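## Task

Carry the tray from the staging bench onto the work bench so that it rests entirely on the bench top. One rotor adapter already holds a water blank in its centre hole. Put the tray's sample tube, the one with an orange dot on its cap, into the centre hole of the adapter directly across from it. Every tube must be pushed fully down and every rotor bucket must hang vertically. A tube touching the floor means failure. The tray's bottles must finish upright in the tray. Any number of robots may be used. At the end the robots must have released everything and backed away, and none may be toppled or leaning (that is a failure). Nothing may count as done if it stays in place only because a robot is holding it.

## Robot and tools

Robots: two identical Hello Robot Stretch 3 units, r1 and r2. Each has a two-wheel base with a passive rear caster, a mast with a lift, and one telescoping arm that sticks out to the robot's RIGHT side. The gripper cannot be moved forward by the arm; drive the base instead. The base measures 0.33 m long by 0.34 m wide and spins about a point between the drive wheels, 0.05 m back from its front edge. Stowed (arm in, wrist folded) it sweeps a 0.28 m radius when turning; an unfolded level wrist reaches past that.

Frames: the base frame sits on the floor between the drive wheels, x ahead, y to the left, z up. hand_pose is reported in it, located where the closed fingertips meet; with all wrist joints at zero its x axis is up, y points back along the arm to the mast, z toward the rear. The odometry frame is the base frame as it was at scene start. Each robot reports in its own frames, so their relative placement must be judged from images, lidar_m, wrist_depth_mm and head_depth_mm.

Tools:
- execute_actions(actions, cameras). actions is a list holding one action object, or empty to just read state and images. The object is keyed "r1" and/or "r2"; each may hold "base", "joints" and "contact_limits". All listed motions start at once. cameras picks which images return (r1_head_camera, r1_nav_camera, r1_wrist_camera, r2_head_camera, r2_nav_camera, r2_wrist_camera, or "all"); omitted or null means all, [] means none. The pictures line gives image order.
- base: exactly one of {"translate_m": d}, a relative drive in metres from the base's last reported position, forward positive, -1 to 1; or {"rotate_rad": d}, a relative turn in place, counter-clockwise (left) positive, -3.2 to 3.2. No sideways motion.
- joints: absolute targets, by name, each a single number: lift_m 0 to 1.1 m (arm height); arm_m 0 to 0.52 m (extension); wrist_yaw_rad -1.345 to 4.42 (0 along the arm, positive swings toward the front, 3.0 folded over the base); wrist_pitch_rad -1.57 to 0.451 (0 level, negative tips fingers down); wrist_roll_rad -2.911 to 2.911 (0 fingers side by side); gripper_m -0.089 to 0.179 (larger is wider; actual fingertip gap is less than the value, about 0.007 less near closed and 0.025 less wide open, zero below 0.007); head_pan_rad -3.953 to 1.73 (0 ahead, positive left, -1.57 faces along the arm); head_tilt_rad -1.53 to 0.419 (negative down). Done tolerances: ±0.004 for lift, arm, gripper; ±0.02 for yaw, roll, head; ±0.05 for pitch.
- contact_limits: only arm_m, a motor effort percentage 1 to 100; the arm halts with contact_stop when effort hits it (negative when retracting). It also caps holding force until the next action. Too low halts immediately; values over the maximum are clipped.
- wait(seconds): 0 to 10 s, no new commands.
- zoom_image(camera, region): region [x0, y0, x1, y1] in pixels of that camera's latest full image, top-left origin, at most 504x504.
- finished_scene(scene): scene number 1 or 2; irreversible, reports success. Replying with no tool call ends everything.

Rules of calls: an unknown key or out-of-range number rejects the whole call. Anything left out of an action may still be pushing toward an earlier target without the status saying so. If a result reports a stop, the remaining calls in that same reply are skipped. No action runs beyond 15 s. The world keeps running while you think; robots hold the last command.

Result lines: base_status and joint_status give how each commanded motion ended: done, off_target (resting away from target, possibly still pushing), contact_stop, time_out or torque_fault (old target dropped; it holds where it stopped unless slack or switched off). Base "done" only means the wheels turned enough, slip included. on_its_own covers uncommanded parts; "held at" is the held target, not the position. Arm and lift go slack after contact_stop until commanded again; a slack lift may sink under load or be pushed up by closing fingers on a surface. Base, wrist and head have no contact stop. A wrist servo overloaded for several seconds goes limp for 10 s (torque_fault). motor_effort is percent of max, positive toward higher joint values, peak in brackets; readings carry a fixed bias and noise. Positive wheel effort pushes forward. lidar_m: 12 distances in metres, 30-degree sectors starting straight ahead and going counter-clockwise (4th left, 7th behind, 10th right), plane 0.17 m high, range 0.15 to 12, "-" for nothing; misses glass and thin legs, and the robot's own body hides some sectors. wrist_depth_mm (45 to 1000) and head_depth_mm (280 to 4000, sideways image) are 7x7 grids of median depth, read from top left. base_odometry counts wheel turns only; heading -3.142 to 3.142, left positive. turned_by_wheels and turned_by_imu give turning since last result. base_tilt in degrees, forward and right positive, with a fixed bias up to about 4.

Speed: stowed (lift under 0.30, arm under 0.03, yaw over 2.54) allows 0.30 m/s and 1.9 rad/s; otherwise 0.10 m/s and 0.63 rad/s.

Gripper: close to a value below the object's width to grip (lower squeezes harder; overly hard squeezing triggers a force reduction that may let things slip). Open at least 0.02 above the contact value to release. Neither reading nor status confirms a grasp.

Safety: fold or unfold the wrist only with lift between 0.32 and 0.95, pitch -0.4, roll near 0; once folded the lift may go down to 0.25. With yaw below -0.4, keep pitch at -0.5 or lower. Pushing against something rigid with the gripper above about 0.45 m can topple the robot; repeated pushes worse. Don't drive while holding or pressing on something fixed. If snagged, reverse the last move in small steps, free the gripper, and lower lift to about 0.2 if still leaning. Robots must never press hard against each other; a base already touching another robot presses hard with any further drive. Equal commands can differ in travel by up to 2.5 cm per metre, which matters when sharing a load. Avoid drops, slams, tubes reaching the floor, and tipping. Loose objects may occasionally get a small push.

Each tool is called after "Emit:" as name(argument=value, ...) on one line, values as JSON.

## Session

Emit:
execute_actions(actions=[])

Scene clock: 0.00 s.
r1.base_odometry: x=+0.000 y=+0.000 heading=+0.000 (m, m, rad; r1's odometry frame)
r1.turned_by_wheels: +0.000 (rad since the last result)
r1.turned_by_imu: +0.000 (rad since the last result)
r1.base_tilt: forward=-0.4 right=-1.3 (deg)
r1.lidar_m: 2.81 1.51 1.94 1.58 1.54 2.06 3.94 1.59 1.22 1.19 1.25 1.77
r1.head_depth_mm: 1869 2874 3537 3583 3498 2989 2040 / 1880 2867 - - - 3001 2028 / 1871 2887 - - - 2990 2025 / 1891 2880 - - - 2970 2032 / 1885 2899 - - - 2980 2029 / 1894 2556 - - 3391 2850 2028 / 1884 2560 - - 2852 2782 2014
r1.base_status: not commanded
r1.joint_positions: lift_m=+0.535 arm_m=-0.001 wrist_yaw_rad=+2.959 wrist_pitch_rad=-0.500 wrist_roll_rad=-0.001 gripper_m=+0.037 head_pan_rad=-0.012 head_tilt_rad=-0.012
r1.joint_status: not commanded
r1.motor_effort: left_wheel=+1 right_wheel=+0 lift_m=+18 arm_m=+0 wrist_yaw_rad=+0 wrist_pitch_rad=+6 wrist_roll_rad=+0 gripper_m=+1 head_pan_rad=+0 head_tilt_rad=+2 (%)
r1.hand_pose: x=+0.0174 y=+0.0655 z=+0.5297 quat_wxyz=(+0.237, +0.698, +0.112, +0.667) (m; r1's base frame)
r1.wrist_depth_mm: - - - - - - - / - - - - - - - / - - - - - - - / - - - - - - - / 848 852 - 873 908 887 898 / 730 737 - 742 754 768 769 / 641 645 657 665 663 668 671
r2.base_odometry: x=+0.000 y=+0.000 heading=+0.000 (m, m, rad; r2's odometry frame)
r2.turned_by_wheels: +0.000 (rad since the last result)
r2.turned_by_imu: +0.000 (rad since the last result)
r2.base_tilt: forward=-1.6 right=+0.2 (deg)
r2.lidar_m: 1.10 0.74 0.69 0.70 0.90 1.96 2.15 1.79 2.84 1.45 1.74 4.06
r2.head_depth_mm: 1811 2688 3837 3867 3783 3181 2155 / 1780 2666 3940 3916 3755 3031 2172 / 1778 2331 2465 2415 2332 2265 2043 / 1686 1773 1759 1713 1684 1663 1646 / 1428 1394 1367 1355 1333 1312 1293 / 1140 1147 1135 1118 1104 1092 1083 / 985 972 962 948 940 930 922
r2.base_status: not commanded
r2.joint_positions: lift_m=+0.479 arm_m=+0.001 wrist_yaw_rad=+3.085 wrist_pitch_rad=-0.429 wrist_roll_rad=+0.004 gripper_m=+0.037 head_pan_rad=-0.020 head_tilt_rad=+0.002
r2.joint_status: not commanded
r2.motor_effort: left_wheel=+0 right_wheel=+0 lift_m=+43 arm_m=-1 wrist_yaw_rad=-2 wrist_pitch_rad=+6 wrist_roll_rad=+0 gripper_m=+0 head_pan_rad=+0 head_tilt_rad=+1 (%)
r2.hand_pose: x=-0.0087 y=+0.0764 z=+0.4894 quat_wxyz=(+0.170, +0.696, +0.131, +0.685) (m; r2's base frame)
r2.wrist_depth_mm: - 969 802 738 675 621 573 / - - 869 811 736 671 602 / - - 957 909 804 713 655 / - - - 993 875 791 704 / 844 862 - 880 879 830 756 / 732 743 - 748 725 752 764 / 634 635 636 656 645 667 657
pictures: r1_head_camera (sideways: a quarter turn clockwise sets it upright), r1_nav_camera (sideways: a quarter turn counterclockwise sets it upright), r1_wrist_camera, r2_head_camera (sideways: a quarter turn clockwise sets it upright), r2_nav_camera (sideways: a quarter turn counterclockwise sets it upright), r2_wrist_camera
Images, in order (width x height): r1_head_camera 896x504, r1_nav_camera 672x504, r1_wrist_camera 644x364, r2_head_camera 896x504, r2_nav_camera 672x504, r2_wrist_camera 644x364.

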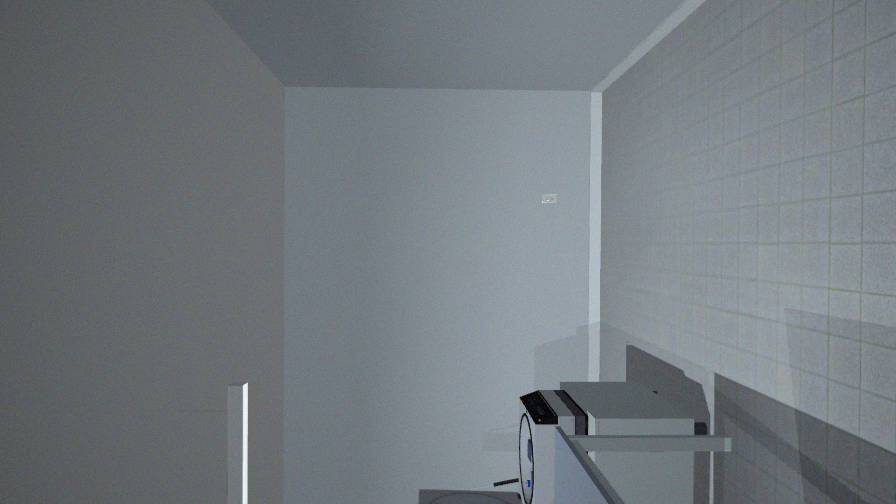

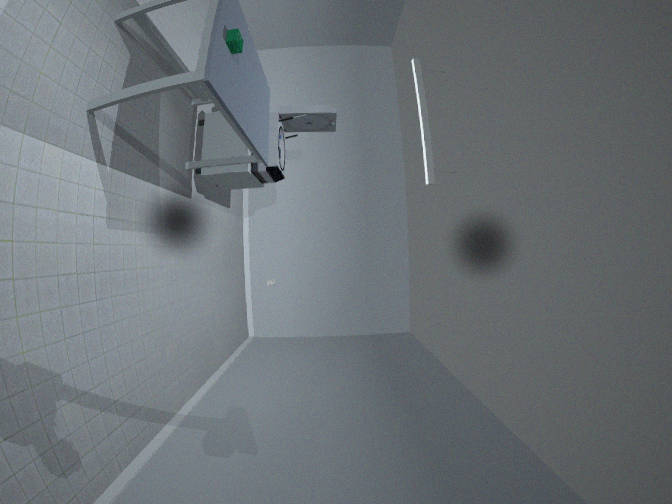

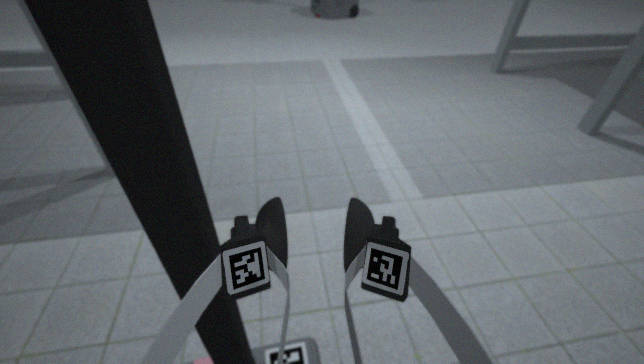

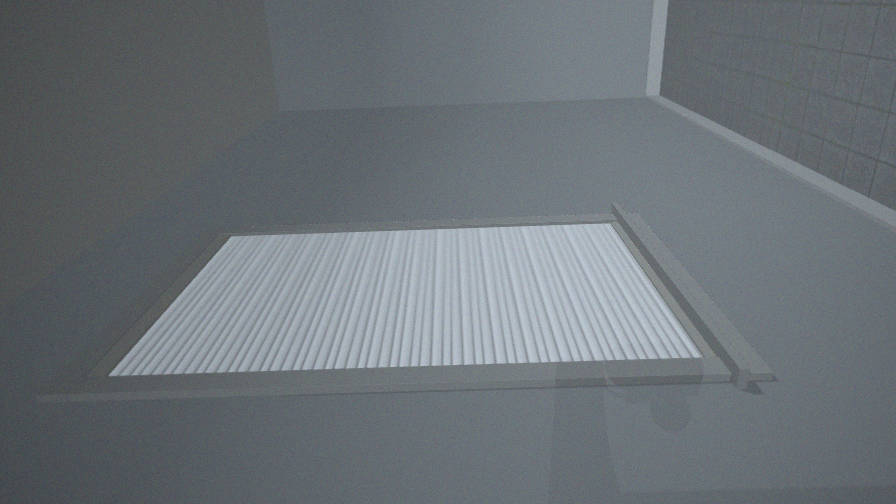

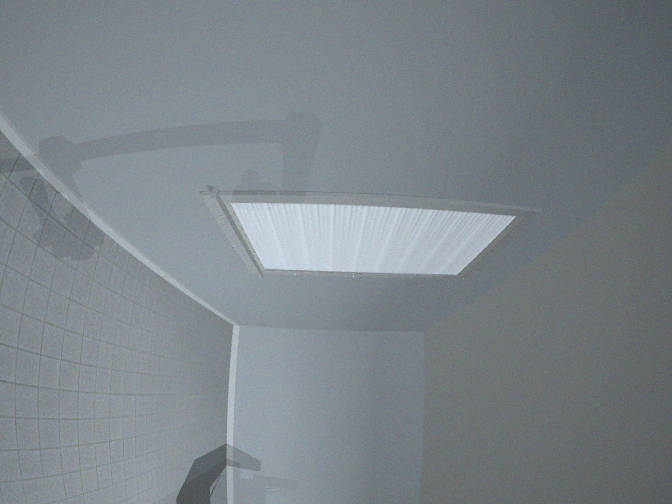

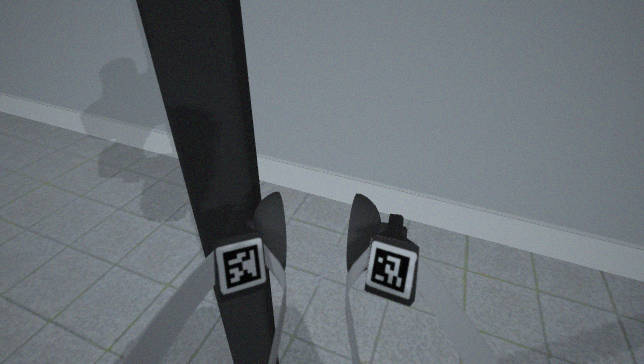

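Emit:
execute_actions(actions=[{"r1":{"joints":{"head_pan_rad":0.9,"head_tilt_rad":-0.5}},"r2":{"joints":{"head_pan_rad":-1.6,"head_tilt_rad":-0.5}}}], cameras=["r1_head_camera","r1_nav_camera","r2_head_camera","r2_nav_camera"])

Emit:
execute_actions(actions=[{"r1":{"joints":{"head_pan_rad":-2.2,"head_tilt_rad":-0.4}},"r2":{"joints":{"head_pan_rad":-3.2,"head_tilt_rad":-0.4}}}], cameras=["r1_head_camera","r1_nav_camera","r2_head_camera","r2_nav_camera"])

Scene clock: 12.13 s.
r1.base_odometry: x=+0.000 y=+0.000 heading=+0.000 (m, m, rad; r1's odometry frame)
r1.turned_by_wheels: +0.000 (rad since the last result)
r1.turned_by_imu: +0.001 (rad since the last result)
r1.base_tilt: forward=-0.4 right=-1.4 (deg)
r1.lidar_m: 2.80 1.51 1.93 1.58 1.54 2.06 3.92 1.59 1.23 1.19 1.25 1.76
r1.head_depth_mm: - - 1792 2546 1969 1536 1261 / - - 1775 2553 1835 1533 1262 / - - 3439 2530 1947 1543 1266 / 3789 - 3940 2558 1960 1534 1258 / 3535 3818 3968 2650 1936 1525 1258 / 3261 3550 3806 2642 1943 1521 1255 / 3076 3342 3563 2620 1924 1513 1251
r1.base_status: not commanded
r1.joint_positions: lift_m=+0.535 arm_m=-0.001 wrist_yaw_rad=+2.959 wrist_pitch_rad=-0.500 wrist_roll_rad=-0.001 gripper_m=+0.037 head_pan_rad=+0.893 head_tilt_rad=-0.493
r1.joint_status: all done
r1.motor_effort: left_wheel=+1(1) right_wheel=+0(0) lift_m=+19(18) arm_m=+0(0) wrist_yaw_rad=+0(0) wrist_pitch_rad=+6(7) wrist_roll_rad=+0(0) gripper_m=+0(0) head_pan_rad=+3(30) head_tilt_rad=-3(31) (%)
r1.hand_pose: x=+0.0174 y=+0.0655 z=+0.5297 quat_wxyz=(+0.237, +0.698, +0.112, +0.667) (m; r1's base frame)
r1.wrist_depth_mm: - - - - - - - / - - - - - - - / - - - - - - - / - 999 - - - - - / 843 846 - 872 898 879 898 / 721 734 - 752 742 765 767 / 638 650 650 661 662 669 675
r2.base_odometry: x=+0.000 y=+0.000 heading=+0.000 (m, m, rad; r2's odometry frame)
r2.turned_by_wheels: +0.000 (rad since the last result)
r2.turned_by_imu: +0.000 (rad since the last result)
r2.base_tilt: forward=-1.5 right=+0.3 (deg)
r2.lidar_m: 1.10 0.74 0.69 0.70 0.89 1.97 2.15 1.79 2.84 1.45 1.75 4.06
r2.head_depth_mm: 3368 3605 3912 2759 2008 1560 1287 / 3431 3719 3868 2777 2028 1559 1278 / 3614 3934 3931 2661 2010 1565 1292 / 3748 - 1842 2530 1857 1581 1292 / 3927 - 1965 2691 1942 1577 1292 / - - 1976 2887 1970 1573 1292 / - - 1978 2860 2025 1575 1309
r2.base_status: not commanded
r2.joint_positions: lift_m=+0.479 arm_m=+0.001 wrist_yaw_rad=+3.085 wrist_pitch_rad=-0.429 wrist_roll_rad=+0.004 gripper_m=+0.037 head_pan_rad=-1.593 head_tilt_rad=-0.493
r2.joint_status: all done
r2.motor_effort: left_wheel=+0(1) right_wheel=+0(0) lift_m=+43(43) arm_m=-1(1) wrist_yaw_rad=+1(0) wrist_pitch_rad=+6(6) wrist_roll_rad=+0(1) gripper_m=+0(0) head_pan_rad=-3(36) head_tilt_rad=-2(21) (%)
r2.hand_pose: x=-0.0087 y=+0.0764 z=+0.4894 quat_wxyz=(+0.170, +0.696, +0.131, +0.685) (m; r2's base frame)
r2.wrist_depth_mm: - 996 802 747 673 619 574 / - - 884 811 730 664 610 / - - 981 878 805 715 653 / - - - 999 879 785 711 / 864 867 - 890 882 860 765 / 720 739 - 746 730 756 776 / 630 636 633 643 649 648 660
pictures: r1_head_camera (sideways: a quarter turn clockwise sets it upright), r1_nav_camera (sideways: a quarter turn counterclockwise sets it upright), r2_head_camera (sideways: a quarter turn clockwise sets it upright), r2_nav_camera (sideways: a quarter turn counterclockwise sets it upright)
Images, in order (width x height): r1_head_camera 896x504, r1_nav_camera 672x504, r2_head_camera 896x504, r2_nav_camera 672x504.

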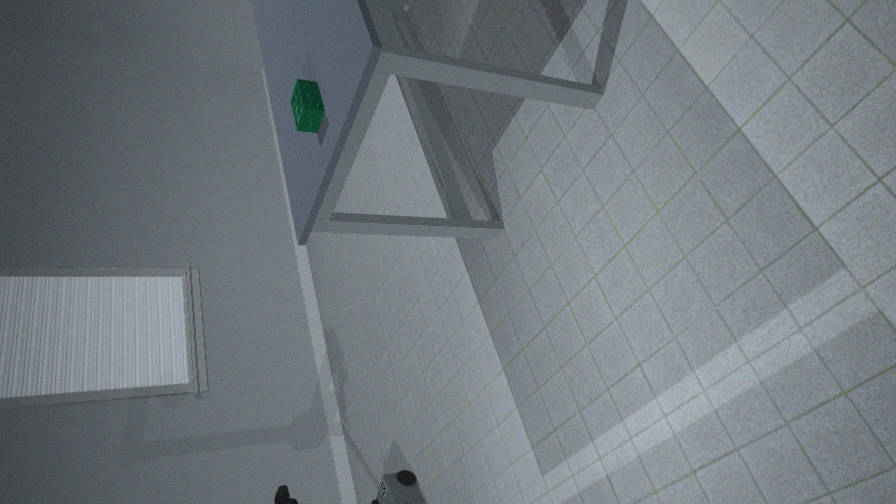

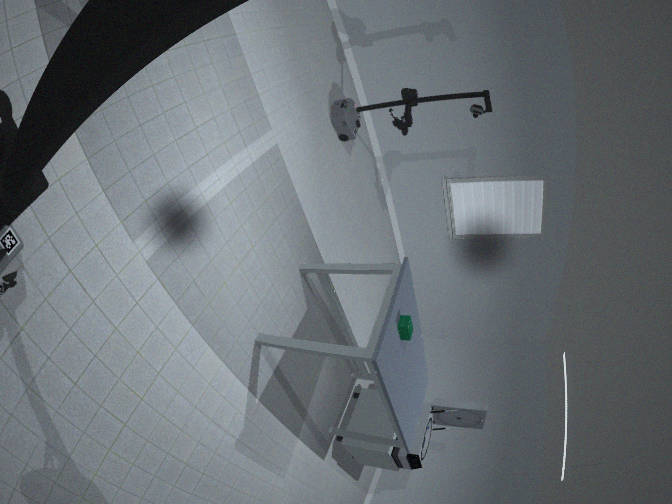

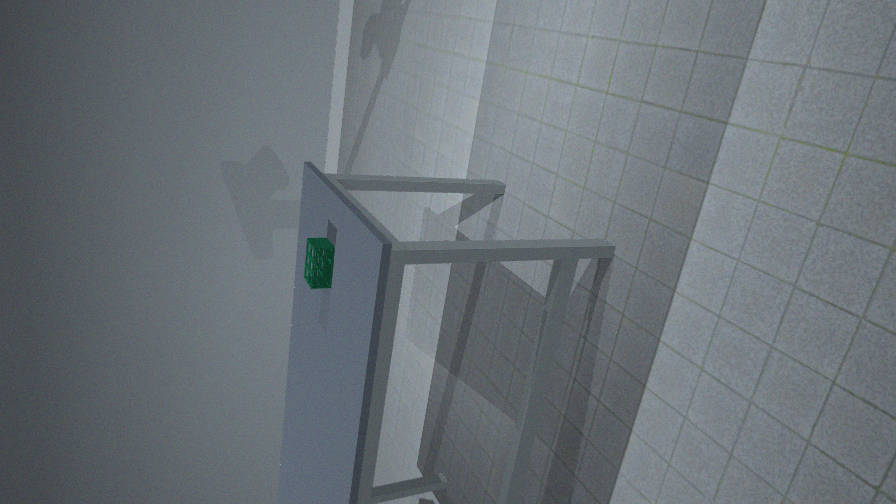

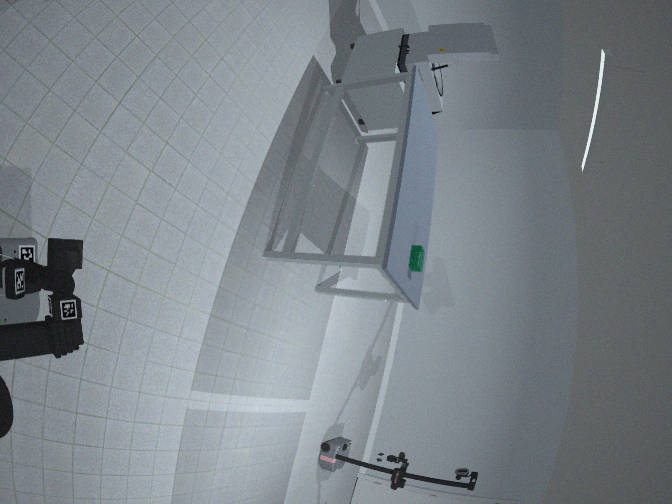

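Scene clock: 14.20 s.
r1.base_odometry: x=+0.000 y=+0.000 heading=+0.000 (m, m, rad; r1's odometry frame)
r1.turned_by_wheels: +0.000 (rad since the last result)
r1.turned_by_imu: +0.000 (rad since the last result)
r1.base_tilt: forward=-0.2 right=-1.4 (deg)
r1.lidar_m: 2.81 1.51 1.94 1.58 1.55 2.07 3.92 1.60 1.22 1.19 1.25 1.76
r1.head_depth_mm: 1484 1646 1822 2087 2187 1666 1344 / 1362 1491 1654 1847 2007 1661 1340 / 1265 1372 1505 1671 1868 1656 1338 / 1174 1280 1388 1515 1691 1645 1330 / 1103 1188 1286 1405 1541 1634 1323 / 1053 1132 1216 1317 1440 1535 1325 / 995 1061 1138 1224 1328 1443 1325
r1.base_status: not commanded
r1.joint_positions: lift_m=+0.535 arm_m=-0.001 wrist_yaw_rad=+2.959 wrist_pitch_rad=-0.500 wrist_roll_rad=-0.001 gripper_m=+0.037 head_pan_rad=-2.193 head_tilt_rad=-0.409
r1.joint_status: all done
r1.motor_effort: left_wheel=+1(1) right_wheel=+0(0) lift_m=+18(19) arm_m=+0(0) wrist_yaw_rad=+0(0) wrist_pitch_rad=+7(6) wrist_roll_rad=+0(0) gripper_m=+1(0) head_pan_rad=-3(29) head_tilt_rad=+4(12) (%)
r1.hand_pose: x=+0.0174 y=+0.0655 z=+0.5297 quat_wxyz=(+0.237, +0.698, +0.112, +0.667) (m; r1's base frame)
r1.wrist_depth_mm: - - - - - - - / - - - - - - - / - - - - - - - / - 999 - - - - - / 846 841 - 867 879 897 903 / 724 732 - 743 742 765 770 / 637 645 646 668 650 664 666
r2.base_odometry: x=+0.000 y=+0.000 heading=+0.000 (m, m, rad; r2's odometry frame)
r2.turned_by_wheels: +0.000 (rad since the last result)
r2.turned_by_imu: +0.000 (rad since the last result)
r2.base_tilt: forward=-1.6 right=+0.2 (deg)
r2.lidar_m: 1.10 0.74 0.69 0.70 0.89 1.97 2.15 1.78 2.84 1.45 1.75 4.06
r2.head_depth_mm: 3850 - - 3279 2237 1684 1349 / - - - 3404 2232 1674 1348 / - - - 3342 2243 1696 1358 / - - - 3394 2270 1695 1371 / - - - 3228 2270 1708 1368 / - - - 3316 2290 1720 1375 / - - 2346 3212 2194 1725 1378
r2.base_status: not commanded
r2.joint_positions: lift_m=+0.479 arm_m=+0.001 wrist_yaw_rad=+3.085 wrist_pitch_rad=-0.429 wrist_roll_rad=+0.004 gripper_m=+0.037 head_pan_rad=-3.193 head_tilt_rad=-0.409
r2.joint_status: all done
r2.motor_effort: left_wheel=+0(0) right_wheel=+0(0) lift_m=+44(43) arm_m=-1(1) wrist_yaw_rad=-1(0) wrist_pitch_rad=+6(6) wrist_roll_rad=+1(0) gripper_m=+0(0) head_pan_rad=-4(36) head_tilt_rad=+3(12) (%)
r2.hand_pose: x=-0.0087 y=+0.0764 z=+0.4894 quat_wxyz=(+0.170, +0.696, +0.131, +0.685) (m; r2's base frame)
r2.wrist_depth_mm: - 992 806 745 665 624 571 / - - 888 826 738 667 609 / - - 989 917 788 710 658 / - - - 988 872 782 702 / 881 852 - 894 868 844 758 / 725 732 - 733 739 761 778 / 629 635 639 652 640 655 659
pictures: r1_head_camera (sideways: a quarter turn clockwise sets it upright), r1_nav_camera (sideways: a quarter turn counterclockwise sets it upright), r2_head_camera (sideways: a quarter turn clockwise sets it upright), r2_nav_camera (sideways: a quarter turn counterclockwise sets it upright)
Images, in order (width x height): r1_head_camera 896x504, r1_nav_camera 672x504, r2_head_camera 896x504, r2_nav_camera 672x504.

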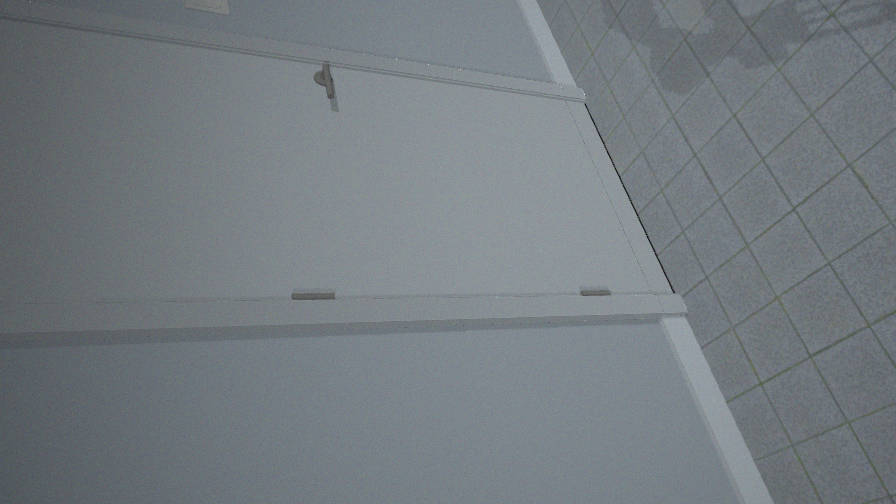

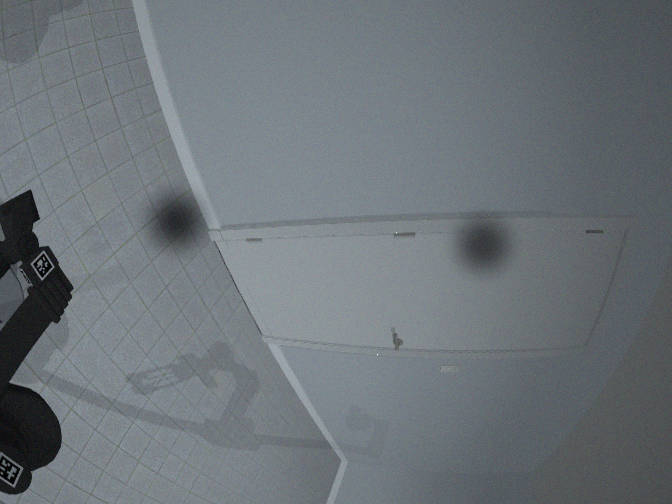

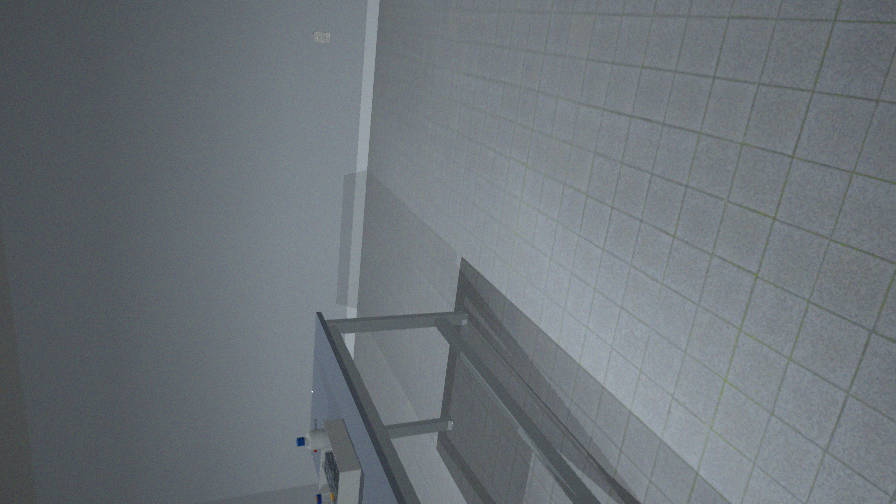

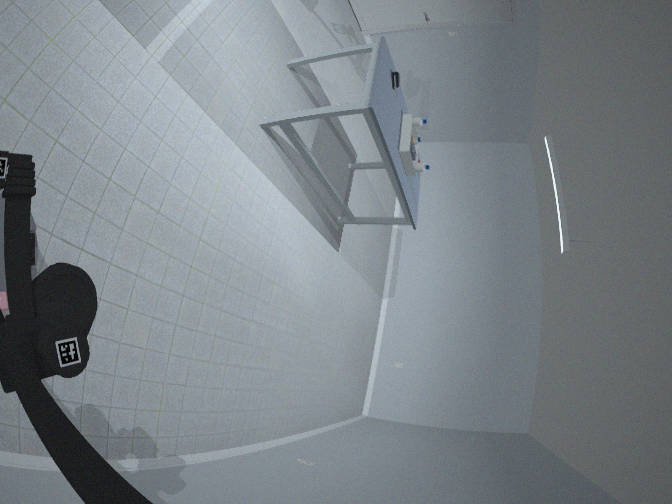

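Emit:
execute_actions(actions=[{"r1":{"joints":{"head_pan_rad":-3.1,"head_tilt_rad":-0.35}},"r2":{"joints":{"head_pan_rad":-2.5,"head_tilt_rad":-0.3}}}], cameras=["r1_head_camera","r1_nav_camera","r2_head_camera"])

Scene clock: 24.43 s.
r1.base_odometry: x=+0.000 y=+0.000 heading=+0.000 (m, m, rad; r1's odometry frame)
r1.turned_by_wheels: +0.000 (rad since the last result)
r1.turned_by_imu: +0.001 (rad since the last result)
r1.base_tilt: forward=-0.3 right=-1.6 (deg)
r1.lidar_m: 2.80 1.51 1.94 1.59 1.54 2.07 3.94 1.60 1.22 1.19 1.25 1.76
r1.head_depth_mm: 3288 3534 3848 3651 2374 1747 1396 / 3337 3629 3870 3644 2369 1756 1385 / 3438 3647 3917 3557 2349 1756 1388 / 3415 3700 3902 3575 2344 1736 1380 / 3425 3721 3988 3568 2321 1733 1383 / 3533 3699 3933 3417 2324 1727 1378 / 2701 2765 2822 2880 2336 1729 1381
r1.base_status: not commanded
r1.joint_positions: lift_m=+0.535 arm_m=-0.001 wrist_yaw_rad=+2.959 wrist_pitch_rad=-0.500 wrist_roll_rad=-0.001 gripper_m=+0.037 head_pan_rad=-3.093 head_tilt_rad=-0.360
r1.joint_status: all done
r1.motor_effort: left_wheel=+1(1) right_wheel=+0(0) lift_m=+18(18) arm_m=+0(0) wrist_yaw_rad=+0(0) wrist_pitch_rad=+7(6) wrist_roll_rad=+0(0) gripper_m=+1(1) head_pan_rad=-4(28) head_tilt_rad=+4(12) (%)
r1.hand_pose: x=+0.0174 y=+0.0655 z=+0.5297 quat_wxyz=(+0.237, +0.698, +0.112, +0.667) (m; r1's base frame)
r1.wrist_depth_mm: - - - - - - - / - - - - - - - / - - - - - - - / - 997 - - - - - / 841 853 - 869 891 895 902 / 729 740 - 755 744 767 766 / 637 649 653 668 661 667 666
r2.base_odometry: x=+0.000 y=+0.000 heading=+0.000 (m, m, rad; r2's odometry frame)
r2.turned_by_wheels: +0.000 (rad since the last result)
r2.turned_by_imu: +0.000 (rad since the last result)
r2.base_tilt: forward=-1.4 right=+0.3 (deg)
r2.lidar_m: 1.10 0.74 0.69 0.70 0.90 1.97 2.14 1.79 2.83 1.45 1.74 4.05
r2.head_depth_mm: 3583 - - 2244 2661 1887 1463 / 3814 - - 2010 2272 1887 1470 / 3886 - - 2629 2650 1888 1477 / 3752 - - - 2513 1921 1473 / 3702 - - - 2699 1890 1483 / 3652 3861 - - 2660 1922 1487 / 3473 3634 3779 3946 2699 1937 1493
r2.base_status: not commanded
r2.joint_positions: lift_m=+0.479 arm_m=+0.001 wrist_yaw_rad=+3.085 wrist_pitch_rad=-0.429 wrist_roll_rad=+0.004 gripper_m=+0.037 head_pan_rad=-2.507 head_tilt_rad=-0.310
r2.joint_status: all done
r2.motor_effort: left_wheel=+0(1) right_wheel=+0(0) lift_m=+43(43) arm_m=-1(1) wrist_yaw_rad=+1(0) wrist_pitch_rad=+6(7) wrist_roll_rad=+0(0) gripper_m=+0(0) head_pan_rad=+3(34) head_tilt_rad=+3(11) (%)
r2.hand_pose: x=-0.0087 y=+0.0764 z=+0.4894 quat_wxyz=(+0.170, +0.696, +0.131, +0.685) (m; r2's base frame)
r2.wrist_depth_mm: - 974 812 758 672 614 570 / - - 886 820 733 663 607 / - - 986 895 806 718 648 / - - - 996 875 792 708 / 855 885 - 879 892 832 746 / 731 745 - 738 714 761 767 / 645 633 643 639 645 658 647
pictures: r1_head_camera (sideways: a quarter turn clockwise sets it upright), r1_nav_camera (sideways: a quarter turn counterclockwise sets it upright), r2_head_camera (sideways: a quarter turn clockwise sets it upright)
Images, in order (width x height): r1_head_camera 896x504, r1_nav_camera 672x504, r2_head_camera 896x504.

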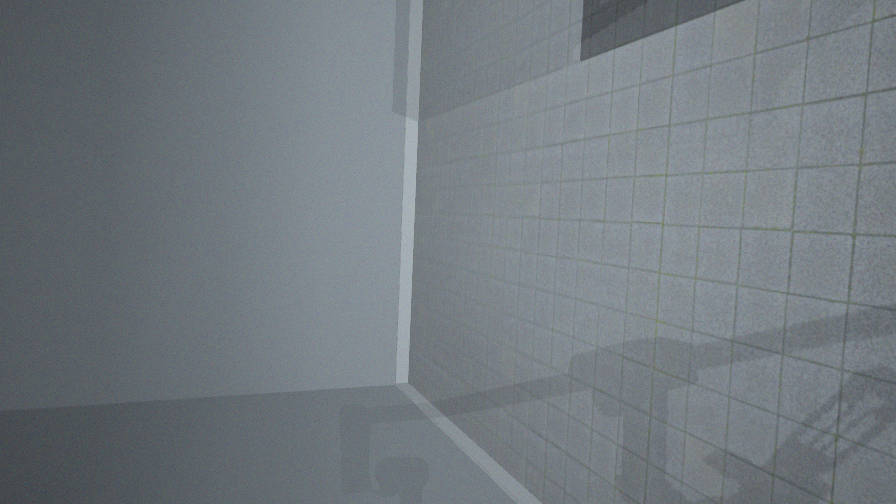

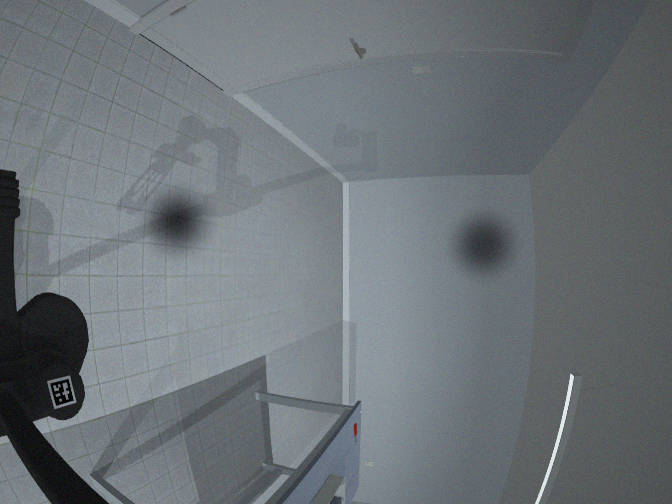

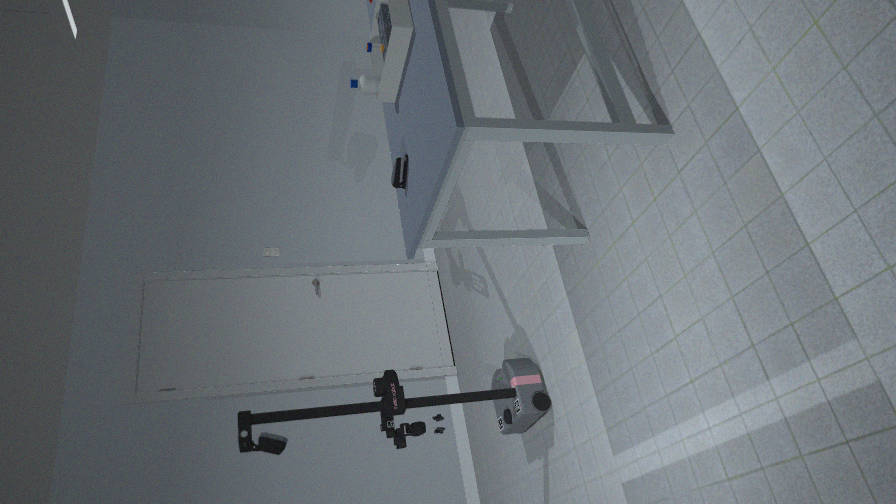

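Emit:
execute_actions(actions=[{"r1":{"base":{"rotate_rad":1.57},"joints":{"head_pan_rad":0.6,"head_tilt_rad":-0.4}},"r2":{"joints":{"head_pan_rad":-2.9,"head_tilt_rad":-0.25}}}], cameras=["r1_head_camera","r1_nav_camera","r2_head_camera"])

Scene clock: 47.57 s.
r1.base_odometry: x=+0.000 y=+0.000 heading=+1.570 (m, m, rad; r1's odometry frame)
r1.turned_by_wheels: +1.570 (rad since the last result)
r1.turned_by_imu: +1.575 (rad since the last result)
r1.base_tilt: forward=-0.2 right=-1.5 (deg)
r1.lidar_m: 2.98 0.96 2.07 3.95 1.61 1.22 1.19 1.25 1.75 2.98 1.51 1.94
r1.head_depth_mm: 3055 3275 3482 3299 2236 1684 1349 / 3288 3463 3709 1597 2029 1675 1344 / 3468 3750 - 1365 1877 1623 1347 / 3737 - - 1360 1937 1615 1344 / 3996 - - 1353 2186 1665 1344 / - - - 1444 2206 1662 1336 / - - - 1643 2198 1644 1340
r1.base_status: done
r1.joint_positions: lift_m=+0.535 arm_m=-0.001 wrist_yaw_rad=+2.959 wrist_pitch_rad=-0.500 wrist_roll_rad=-0.001 gripper_m=+0.037 head_pan_rad=+0.593 head_tilt_rad=-0.395
r1.joint_status: all done
r1.motor_effort: left_wheel=-4(11) right_wheel=+3(7) lift_m=+18(18) arm_m=+0(0) wrist_yaw_rad=+0(0) wrist_pitch_rad=+6(6) wrist_roll_rad=-1(0) gripper_m=+1(1) head_pan_rad=+3(29) head_tilt_rad=-3(8) (%)
r1.hand_pose: x=+0.0174 y=+0.0655 z=+0.5297 quat_wxyz=(+0.237, +0.698, +0.112, +0.667) (m; r1's base frame)
r1.wrist_depth_mm: - - - - - - - / - - - - - - - / - - - - - - - / - - - - - - 998 / 849 863 - 868 884 897 894 / 731 741 - 750 754 761 769 / 638 647 657 661 657 672 671
r2.base_odometry: x=+0.000 y=+0.000 heading=+0.000 (m, m, rad; r2's odometry frame)
r2.turned_by_wheels: +0.000 (rad since the last result)
r2.turned_by_imu: +0.000 (rad since the last result)
r2.base_tilt: forward=-1.5 right=+0.2 (deg)
r2.lidar_m: 1.09 0.74 0.69 0.70 0.89 1.97 2.15 1.79 2.93 1.45 1.74 4.05
r2.head_depth_mm: 3233 - - - 2896 2006 1532 / 2987 - - - 2833 2007 1524 / 2931 - - - 2719 2021 1548 / 2917 - - 2590 2940 2042 1548 / 3118 - - 2411 2781 1968 1558 / 3090 - - 2283 2825 2068 1567 / 3104 - - - 2811 2055 1569
r2.base_status: not commanded
r2.joint_positions: lift_m=+0.479 arm_m=+0.001 wrist_yaw_rad=+3.085 wrist_pitch_rad=-0.429 wrist_roll_rad=+0.004 gripper_m=+0.037 head_pan_rad=-2.893 head_tilt_rad=-0.261
r2.joint_status: all done
r2.motor_effort: left_wheel=+0(0) right_wheel=+0(0) lift_m=+43(43) arm_m=-1(1) wrist_yaw_rad=+2(1) wrist_pitch_rad=+6(6) wrist_roll_rad=+0(0) gripper_m=+0(0) head_pan_rad=-3(27) head_tilt_rad=+4(7) (%)
r2.hand_pose: x=-0.0087 y=+0.0764 z=+0.4894 quat_wxyz=(+0.170, +0.696, +0.131, +0.685) (m; r2's base frame)
r2.wrist_depth_mm: - 966 794 738 671 615 569 / - - 875 811 723 665 600 / - - 964 892 788 707 649 / - - - 987 885 777 702 / 872 866 - 893 896 831 753 / 735 735 - 744 728 755 760 / 628 628 645 644 642 650 656
pictures: r1_head_camera (sideways: a quarter turn clockwise sets it upright), r1_nav_camera (sideways: a quarter turn counterclockwise sets it upright), r2_head_camera (sideways: a quarter turn clockwise sets it upright)
Images, in order (width x height): r1_head_camera 896x504, r1_nav_camera 672x504, r2_head_camera 896x504.

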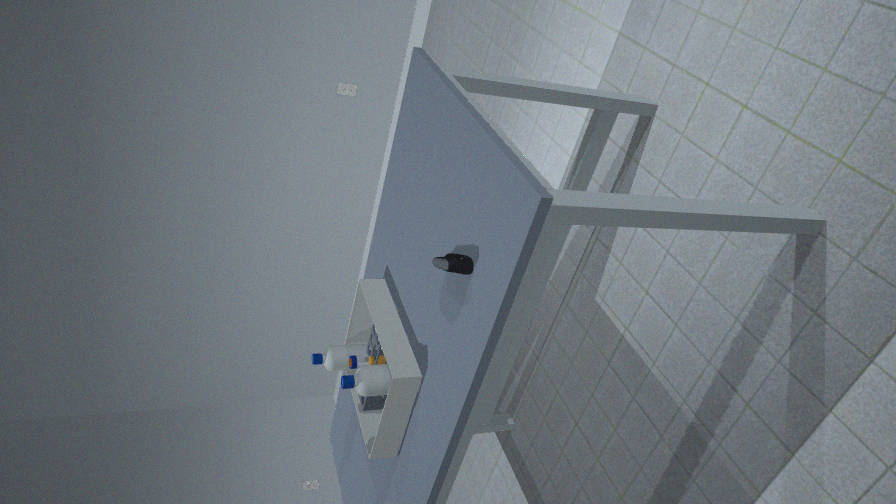

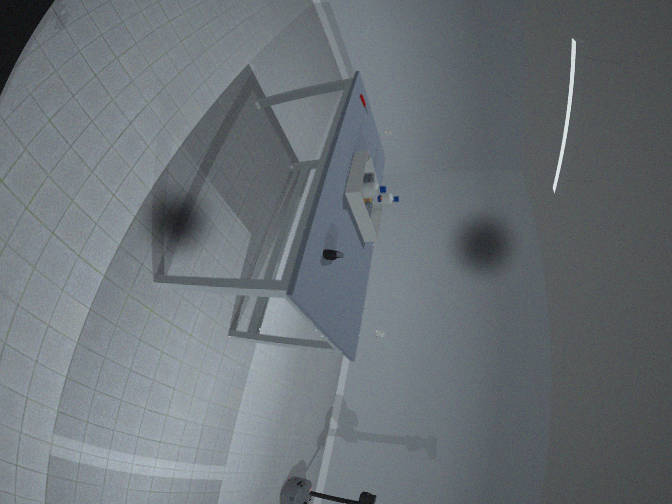

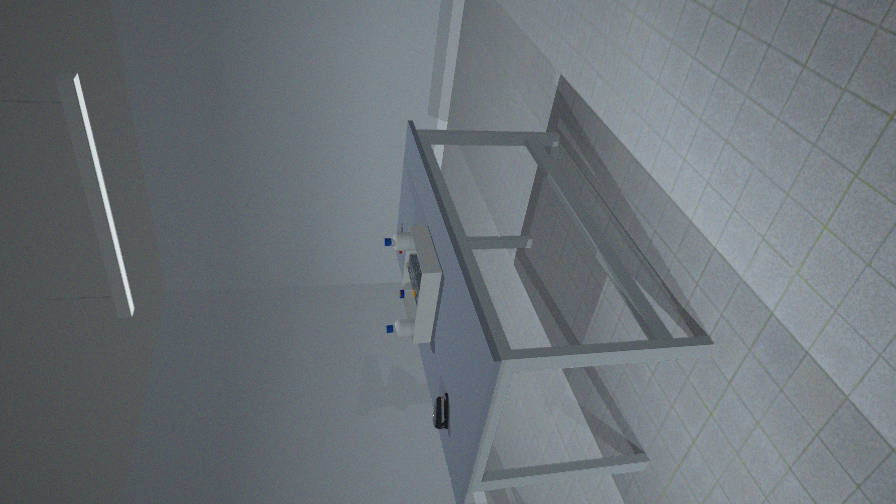

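Emit:
execute_actions(actions=[{"r1":{"base":{"translate_m":0.33},"joints":{"lift_m":0.27}}}], cameras=[])

Emit:
execute_actions(actions=[{"r1":{"base":{"rotate_rad":1.57},"joints":{"head_pan_rad":-1.0,"head_tilt_rad":-0.6}}}], cameras=["r1_nav_camera"])

Emit:
execute_actions(actions=[{"r1":{"base":{"translate_m":1.0},"joints":{"head_pan_rad":-1.4,"head_tilt_rad":-0.7}}}], cameras=["r1_nav_camera","r1_head_camera"])

Scene clock: 69.30 s.
r1.base_odometry: x=+0.000 y=+0.330 heading=+1.570 (m, m, rad; r1's odometry frame)
r1.turned_by_wheels: +0.000 (rad since the last result)
r1.turned_by_imu: +0.002 (rad since the last result)
r1.base_tilt: forward=-0.2 right=-1.5 (deg)
r1.lidar_m: 2.68 0.68 1.71 3.92 2.05 1.55 1.52 1.59 2.24 2.73 1.37 2.60
r1.head_depth_mm: 2788 2962 3186 3229 2214 1674 1360 / 2923 3126 3369 3285 2035 1624 1351 / 3154 3360 3580 1366 1951 1612 1346 / 3400 3605 3957 1361 960 1675 1341 / 3599 3955 - 1351 915 887 1017 / 3985 - - 1340 914 1656 1336 / - - - 1241 1041 1667 1341
r1.base_status: done
r1.joint_positions: lift_m=+0.270 arm_m=-0.001 wrist_yaw_rad=+2.959 wrist_pitch_rad=-0.501 wrist_roll_rad=-0.001 gripper_m=+0.037 head_pan_rad=+0.593 head_tilt_rad=-0.396
r1.joint_status: all done
r1.motor_effort: left_wheel=-3(12) right_wheel=+3(9) lift_m=+14(16) arm_m=+0(0) wrist_yaw_rad=+0(0) wrist_pitch_rad=+7(6) wrist_roll_rad=+0(0) gripper_m=+0(1) head_pan_rad=+2(3) head_tilt_rad=-3(2) (%)
r1.hand_pose: x=+0.0174 y=+0.0654 z=+0.2648 quat_wxyz=(+0.237, +0.697, +0.112, +0.667) (m; r1's base frame)
r1.wrist_depth_mm: - - - - - - - / 953 - 990 - - 986 - / 737 - 749 770 766 743 798 / 595 576 606 615 627 635 635 / 502 503 - 529 524 522 535 / - - - - 437 446 454 / - - - - 387 392 396
r2.base_odometry: x=+0.000 y=+0.000 heading=+0.000 (m, m, rad; r2's odometry frame)
r2.turned_by_wheels: +0.000 (rad since the last result)
r2.turned_by_imu: +0.000 (rad since the last result)
r2.base_tilt: forward=-1.6 right=+0.2 (deg)
r2.lidar_m: 1.10 0.74 0.69 0.70 0.90 1.97 2.15 1.80 2.61 1.45 1.74 4.05
r2.head_depth_mm: 3255 - - - 2865 1997 1544 / 2977 - - - 2894 2017 1536 / 2947 - - - 2722 2022 1546 / 2916 - - 2617 2927 2055 1556 / 3104 - - 2384 2840 1963 1544 / 3149 - - 2282 2797 2038 1564 / 3131 - - - 2844 2061 1556
r2.base_status: not commanded
r2.joint_positions: lift_m=+0.479 arm_m=+0.001 wrist_yaw_rad=+3.085 wrist_pitch_rad=-0.429 wrist_roll_rad=+0.004 gripper_m=+0.037 head_pan_rad=-2.893 head_tilt_rad=-0.261
r2.joint_status: not commanded
r2.motor_effort: left_wheel=+0(0) right_wheel=+0(0) lift_m=+43(43) arm_m=-1(1) wrist_yaw_rad=-1(0) wrist_pitch_rad=+6(6) wrist_roll_rad=+0(0) gripper_m=+0(0) head_pan_rad=-4(3) head_tilt_rad=+3(3) (%)
r2.hand_pose: x=-0.0087 y=+0.0764 z=+0.4894 quat_wxyz=(+0.170, +0.696, +0.131, +0.685) (m; r2's base frame)
r2.wrist_depth_mm: - 974 804 732 688 613 571 / - - 888 831 737 664 604 / - - 979 894 789 710 653 / - - - 986 882 775 711 / 863 884 - 885 883 838 763 / 733 743 - 746 722 750 750 / 629 636 631 643 645 664 659
pictures: none
No camera images: the call's "cameras" was empty. Leave "cameras" out to get every camera's image.

Scene clock: 71.50 s.
r1.base_odometry: x=+0.000 y=+0.330 heading=+3.139 (m, m, rad; r1's odometry frame)
r1.turned_by_wheels: +1.570 (rad since the last result)
r1.turned_by_imu: +1.571 (rad since the last result)
r1.base_tilt: forward=-0.3 right=-1.5 (deg)
r1.lidar_m: 3.92 2.06 1.56 1.52 1.59 2.22 2.73 1.37 2.61 3.21 0.69 1.68
r1.head_depth_mm: 2750 2994 3130 2312 1773 1428 1208 / 2905 3187 3281 2194 1760 1432 1200 / 3092 3406 1339 2013 1668 1420 1199 / 3267 3703 1335 1020 1747 1418 1202 / 3552 - 1321 929 960 1307 1197 / 3858 - 1316 938 1729 1415 1197 / - - 1232 1011 1733 1408 1188
r1.base_status: done
r1.joint_positions: lift_m=+0.270 arm_m=-0.001 wrist_yaw_rad=+2.959 wrist_pitch_rad=-0.501 wrist_roll_rad=-0.001 gripper_m=+0.037 head_pan_rad=-0.993 head_tilt_rad=-0.593
r1.joint_status: all done
r1.motor_effort: left_wheel=-3(13) right_wheel=+3(11) lift_m=+15(15) arm_m=+0(0) wrist_yaw_rad=+0(1) wrist_pitch_rad=+7(6) wrist_roll_rad=+0(0) gripper_m=+1(1) head_pan_rad=-2(29) head_tilt_rad=-4(25) (%)
r1.hand_pose: x=+0.0174 y=+0.0654 z=+0.2648 quat_wxyz=(+0.237, +0.697, +0.112, +0.667) (m; r1's base frame)
r1.wrist_depth_mm: - - - - - - - / 955 - 990 - - - - / 728 - 749 758 780 783 800 / 599 580 609 619 620 633 636 / 503 505 - 532 525 524 531 / - - - - 443 449 451 / - - - - 386 394 395
r2.base_odometry: x=+0.000 y=+0.000 heading=+0.000 (m, m, rad; r2's odometry frame)
r2.turned_by_wheels: +0.000 (rad since the last result)
r2.turned_by_imu: +0.000 (rad since the last result)
r2.base_tilt: forward=-1.5 right=+0.2 (deg)
r2.lidar_m: 1.10 0.74 0.69 0.70 0.89 1.97 2.15 1.79 2.62 1.45 1.74 4.04
r2.head_depth_mm: 3278 - - - 2911 2019 1535 / 3062 - - - 2859 1985 1533 / 2986 - - - 2726 2033 1558 / 2915 - - 2607 2947 2038 1544 / 3101 - - 2398 2828 1978 1567 / 3158 - - 2349 2799 2069 1562 / 3055 - - - 2820 2037 1570
r2.base_status: not commanded
r2.joint_positions: lift_m=+0.479 arm_m=+0.001 wrist_yaw_rad=+3.085 wrist_pitch_rad=-0.429 wrist_roll_rad=+0.004 gripper_m=+0.037 head_pan_rad=-2.893 head_tilt_rad=-0.261
r2.joint_status: not commanded
r2.motor_effort: left_wheel=+0(0) right_wheel=+0(0) lift_m=+43(43) arm_m=-1(1) wrist_yaw_rad=+0(1) wrist_pitch_rad=+6(6) wrist_roll_rad=+0(1) gripper_m=+0(0) head_pan_rad=-4(4) head_tilt_rad=+3(4) (%)
r2.hand_pose: x=-0.0087 y=+0.0764 z=+0.4894 quat_wxyz=(+0.170, +0.696, +0.131, +0.685) (m; r2's base frame)
r2.wrist_depth_mm: - 982 792 742 682 619 565 / - - 886 819 729 655 598 / - - 968 886 813 725 654 / - - - 995 894 788 702 / 870 858 - 887 878 843 763 / 728 733 - 754 729 768 761 / 636 638 644 648 635 657 657
pictures: r1_nav_camera (sideways: a quarter turn counterclockwise sets it upright)
Images, in order (width x height): r1_nav_camera 672x504.

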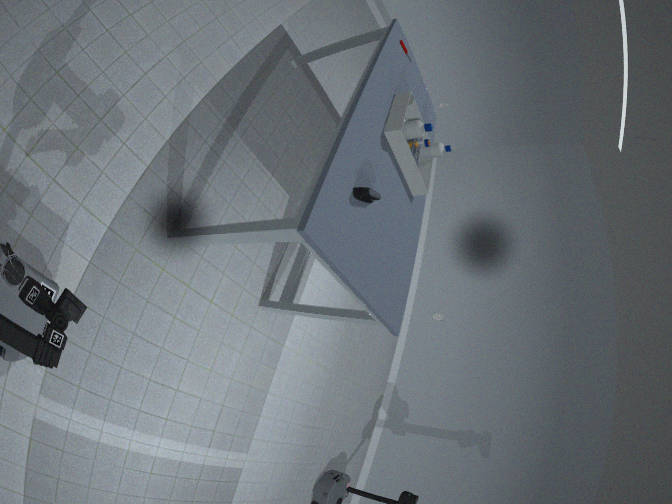

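Scene clock: 76.60 s.
r1.base_odometry: x=-1.000 y=+0.332 heading=+3.139 (m, m, rad; r1's odometry frame)
r1.turned_by_wheels: +0.000 (rad since the last result)
r1.turned_by_imu: +0.003 (rad since the last result)
r1.base_tilt: forward=-0.4 right=-1.5 (deg)
r1.lidar_m: 2.96 2.05 1.51 1.47 1.56 2.18 2.33 0.73 0.73 1.18 1.24 1.03
r1.head_depth_mm: 2684 2976 1096 825 725 1352 1158 / 2730 3077 1095 823 760 1347 1157 / 2789 3137 1032 818 1485 1336 1152 / 2847 3197 959 815 1518 1342 1154 / 2892 3198 987 810 1508 1329 1149 / 2937 3296 1022 806 1553 1330 1146 / 3015 3387 1058 805 1584 1332 1140
r1.base_status: done
r1.joint_positions: lift_m=+0.270 arm_m=-0.001 wrist_yaw_rad=+2.959 wrist_pitch_rad=-0.501 wrist_roll_rad=-0.001 gripper_m=+0.037 head_pan_rad=-1.393 head_tilt_rad=-0.691
r1.joint_status: all done
r1.motor_effort: left_wheel=-4(11) right_wheel=+3(9) lift_m=+14(15) arm_m=+0(0) wrist_yaw_rad=+0(0) wrist_pitch_rad=+7(7) wrist_roll_rad=+0(1) gripper_m=+0(0) head_pan_rad=-2(20) head_tilt_rad=-4(17) (%)
r1.hand_pose: x=+0.0174 y=+0.0654 z=+0.2648 quat_wxyz=(+0.237, +0.697, +0.112, +0.667) (m; r1's base frame)
r1.wrist_depth_mm: - - - - - - - / 954 - - - - - - / 731 - 752 767 784 785 812 / 592 575 610 611 618 628 636 / 502 500 - 529 519 521 531 / - - - - 439 446 454 / - - - - 385 391 395
r2.base_odometry: x=+0.000 y=+0.000 heading=+0.000 (m, m, rad; r2's odometry frame)
r2.turned_by_wheels: +0.000 (rad since the last result)
r2.turned_by_imu: +0.000 (rad since the last result)
r2.base_tilt: forward=-1.5 right=+0.2 (deg)
r2.lidar_m: 1.10 0.74 0.69 0.70 0.90 1.97 2.14 1.79 4.07 1.45 1.75 4.05
r2.head_depth_mm: 3243 - - - 2898 2003 1535 / 2964 - - - 2927 2025 1528 / 2987 - - - 2782 2025 1536 / 2917 - - 2632 2908 2022 1556 / 3126 - - 2417 2775 1982 1550 / 3142 - - 2292 2806 2035 1561 / 3052 - - 2953 2833 2042 1579
r2.base_status: not commanded
r2.joint_positions: lift_m=+0.479 arm_m=+0.001 wrist_yaw_rad=+3.085 wrist_pitch_rad=-0.429 wrist_roll_rad=+0.004 gripper_m=+0.037 head_pan_rad=-2.893 head_tilt_rad=-0.261
r2.joint_status: not commanded
r2.motor_effort: left_wheel=+0(0) right_wheel=+0(0) lift_m=+43(43) arm_m=-1(1) wrist_yaw_rad=-1(0) wrist_pitch_rad=+6(6) wrist_roll_rad=+0(1) gripper_m=+0(0) head_pan_rad=-3(3) head_tilt_rad=+4(3) (%)
r2.hand_pose: x=-0.0087 y=+0.0764 z=+0.4894 quat_wxyz=(+0.170, +0.696, +0.131, +0.685) (m; r2's base frame)
r2.wrist_depth_mm: - 975 816 750 680 609 565 / - - 884 793 735 660 610 / - - 983 900 805 718 671 / - - - 998 890 785 703 / 851 870 - 879 884 834 765 / 730 741 - 731 729 755 772 / 632 632 638 642 643 652 659
pictures: r1_head_camera (sideways: a quarter turn clockwise sets it upright), r1_nav_camera (sideways: a quarter turn counterclockwise sets it upright)
Images, in order (width x height): r1_head_camera 896x504, r1_nav_camera 672x504.

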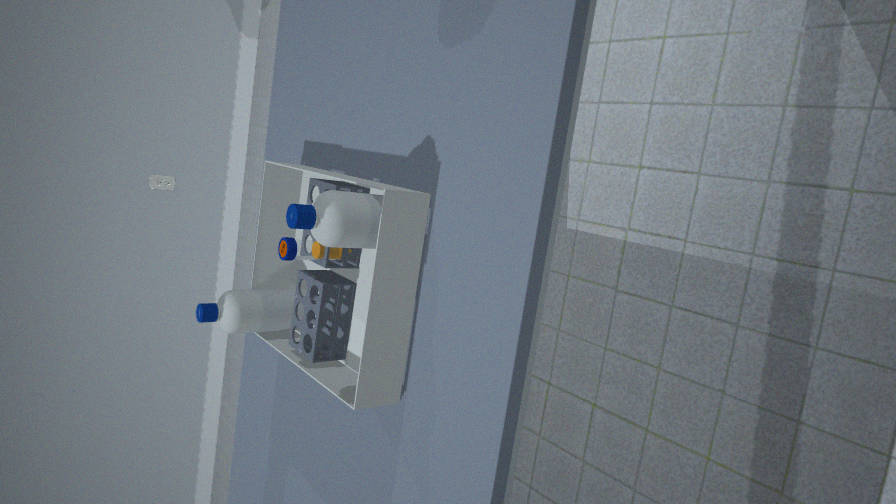

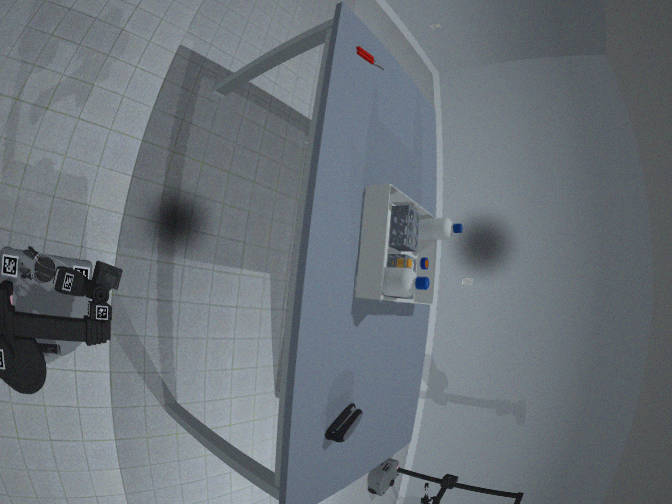

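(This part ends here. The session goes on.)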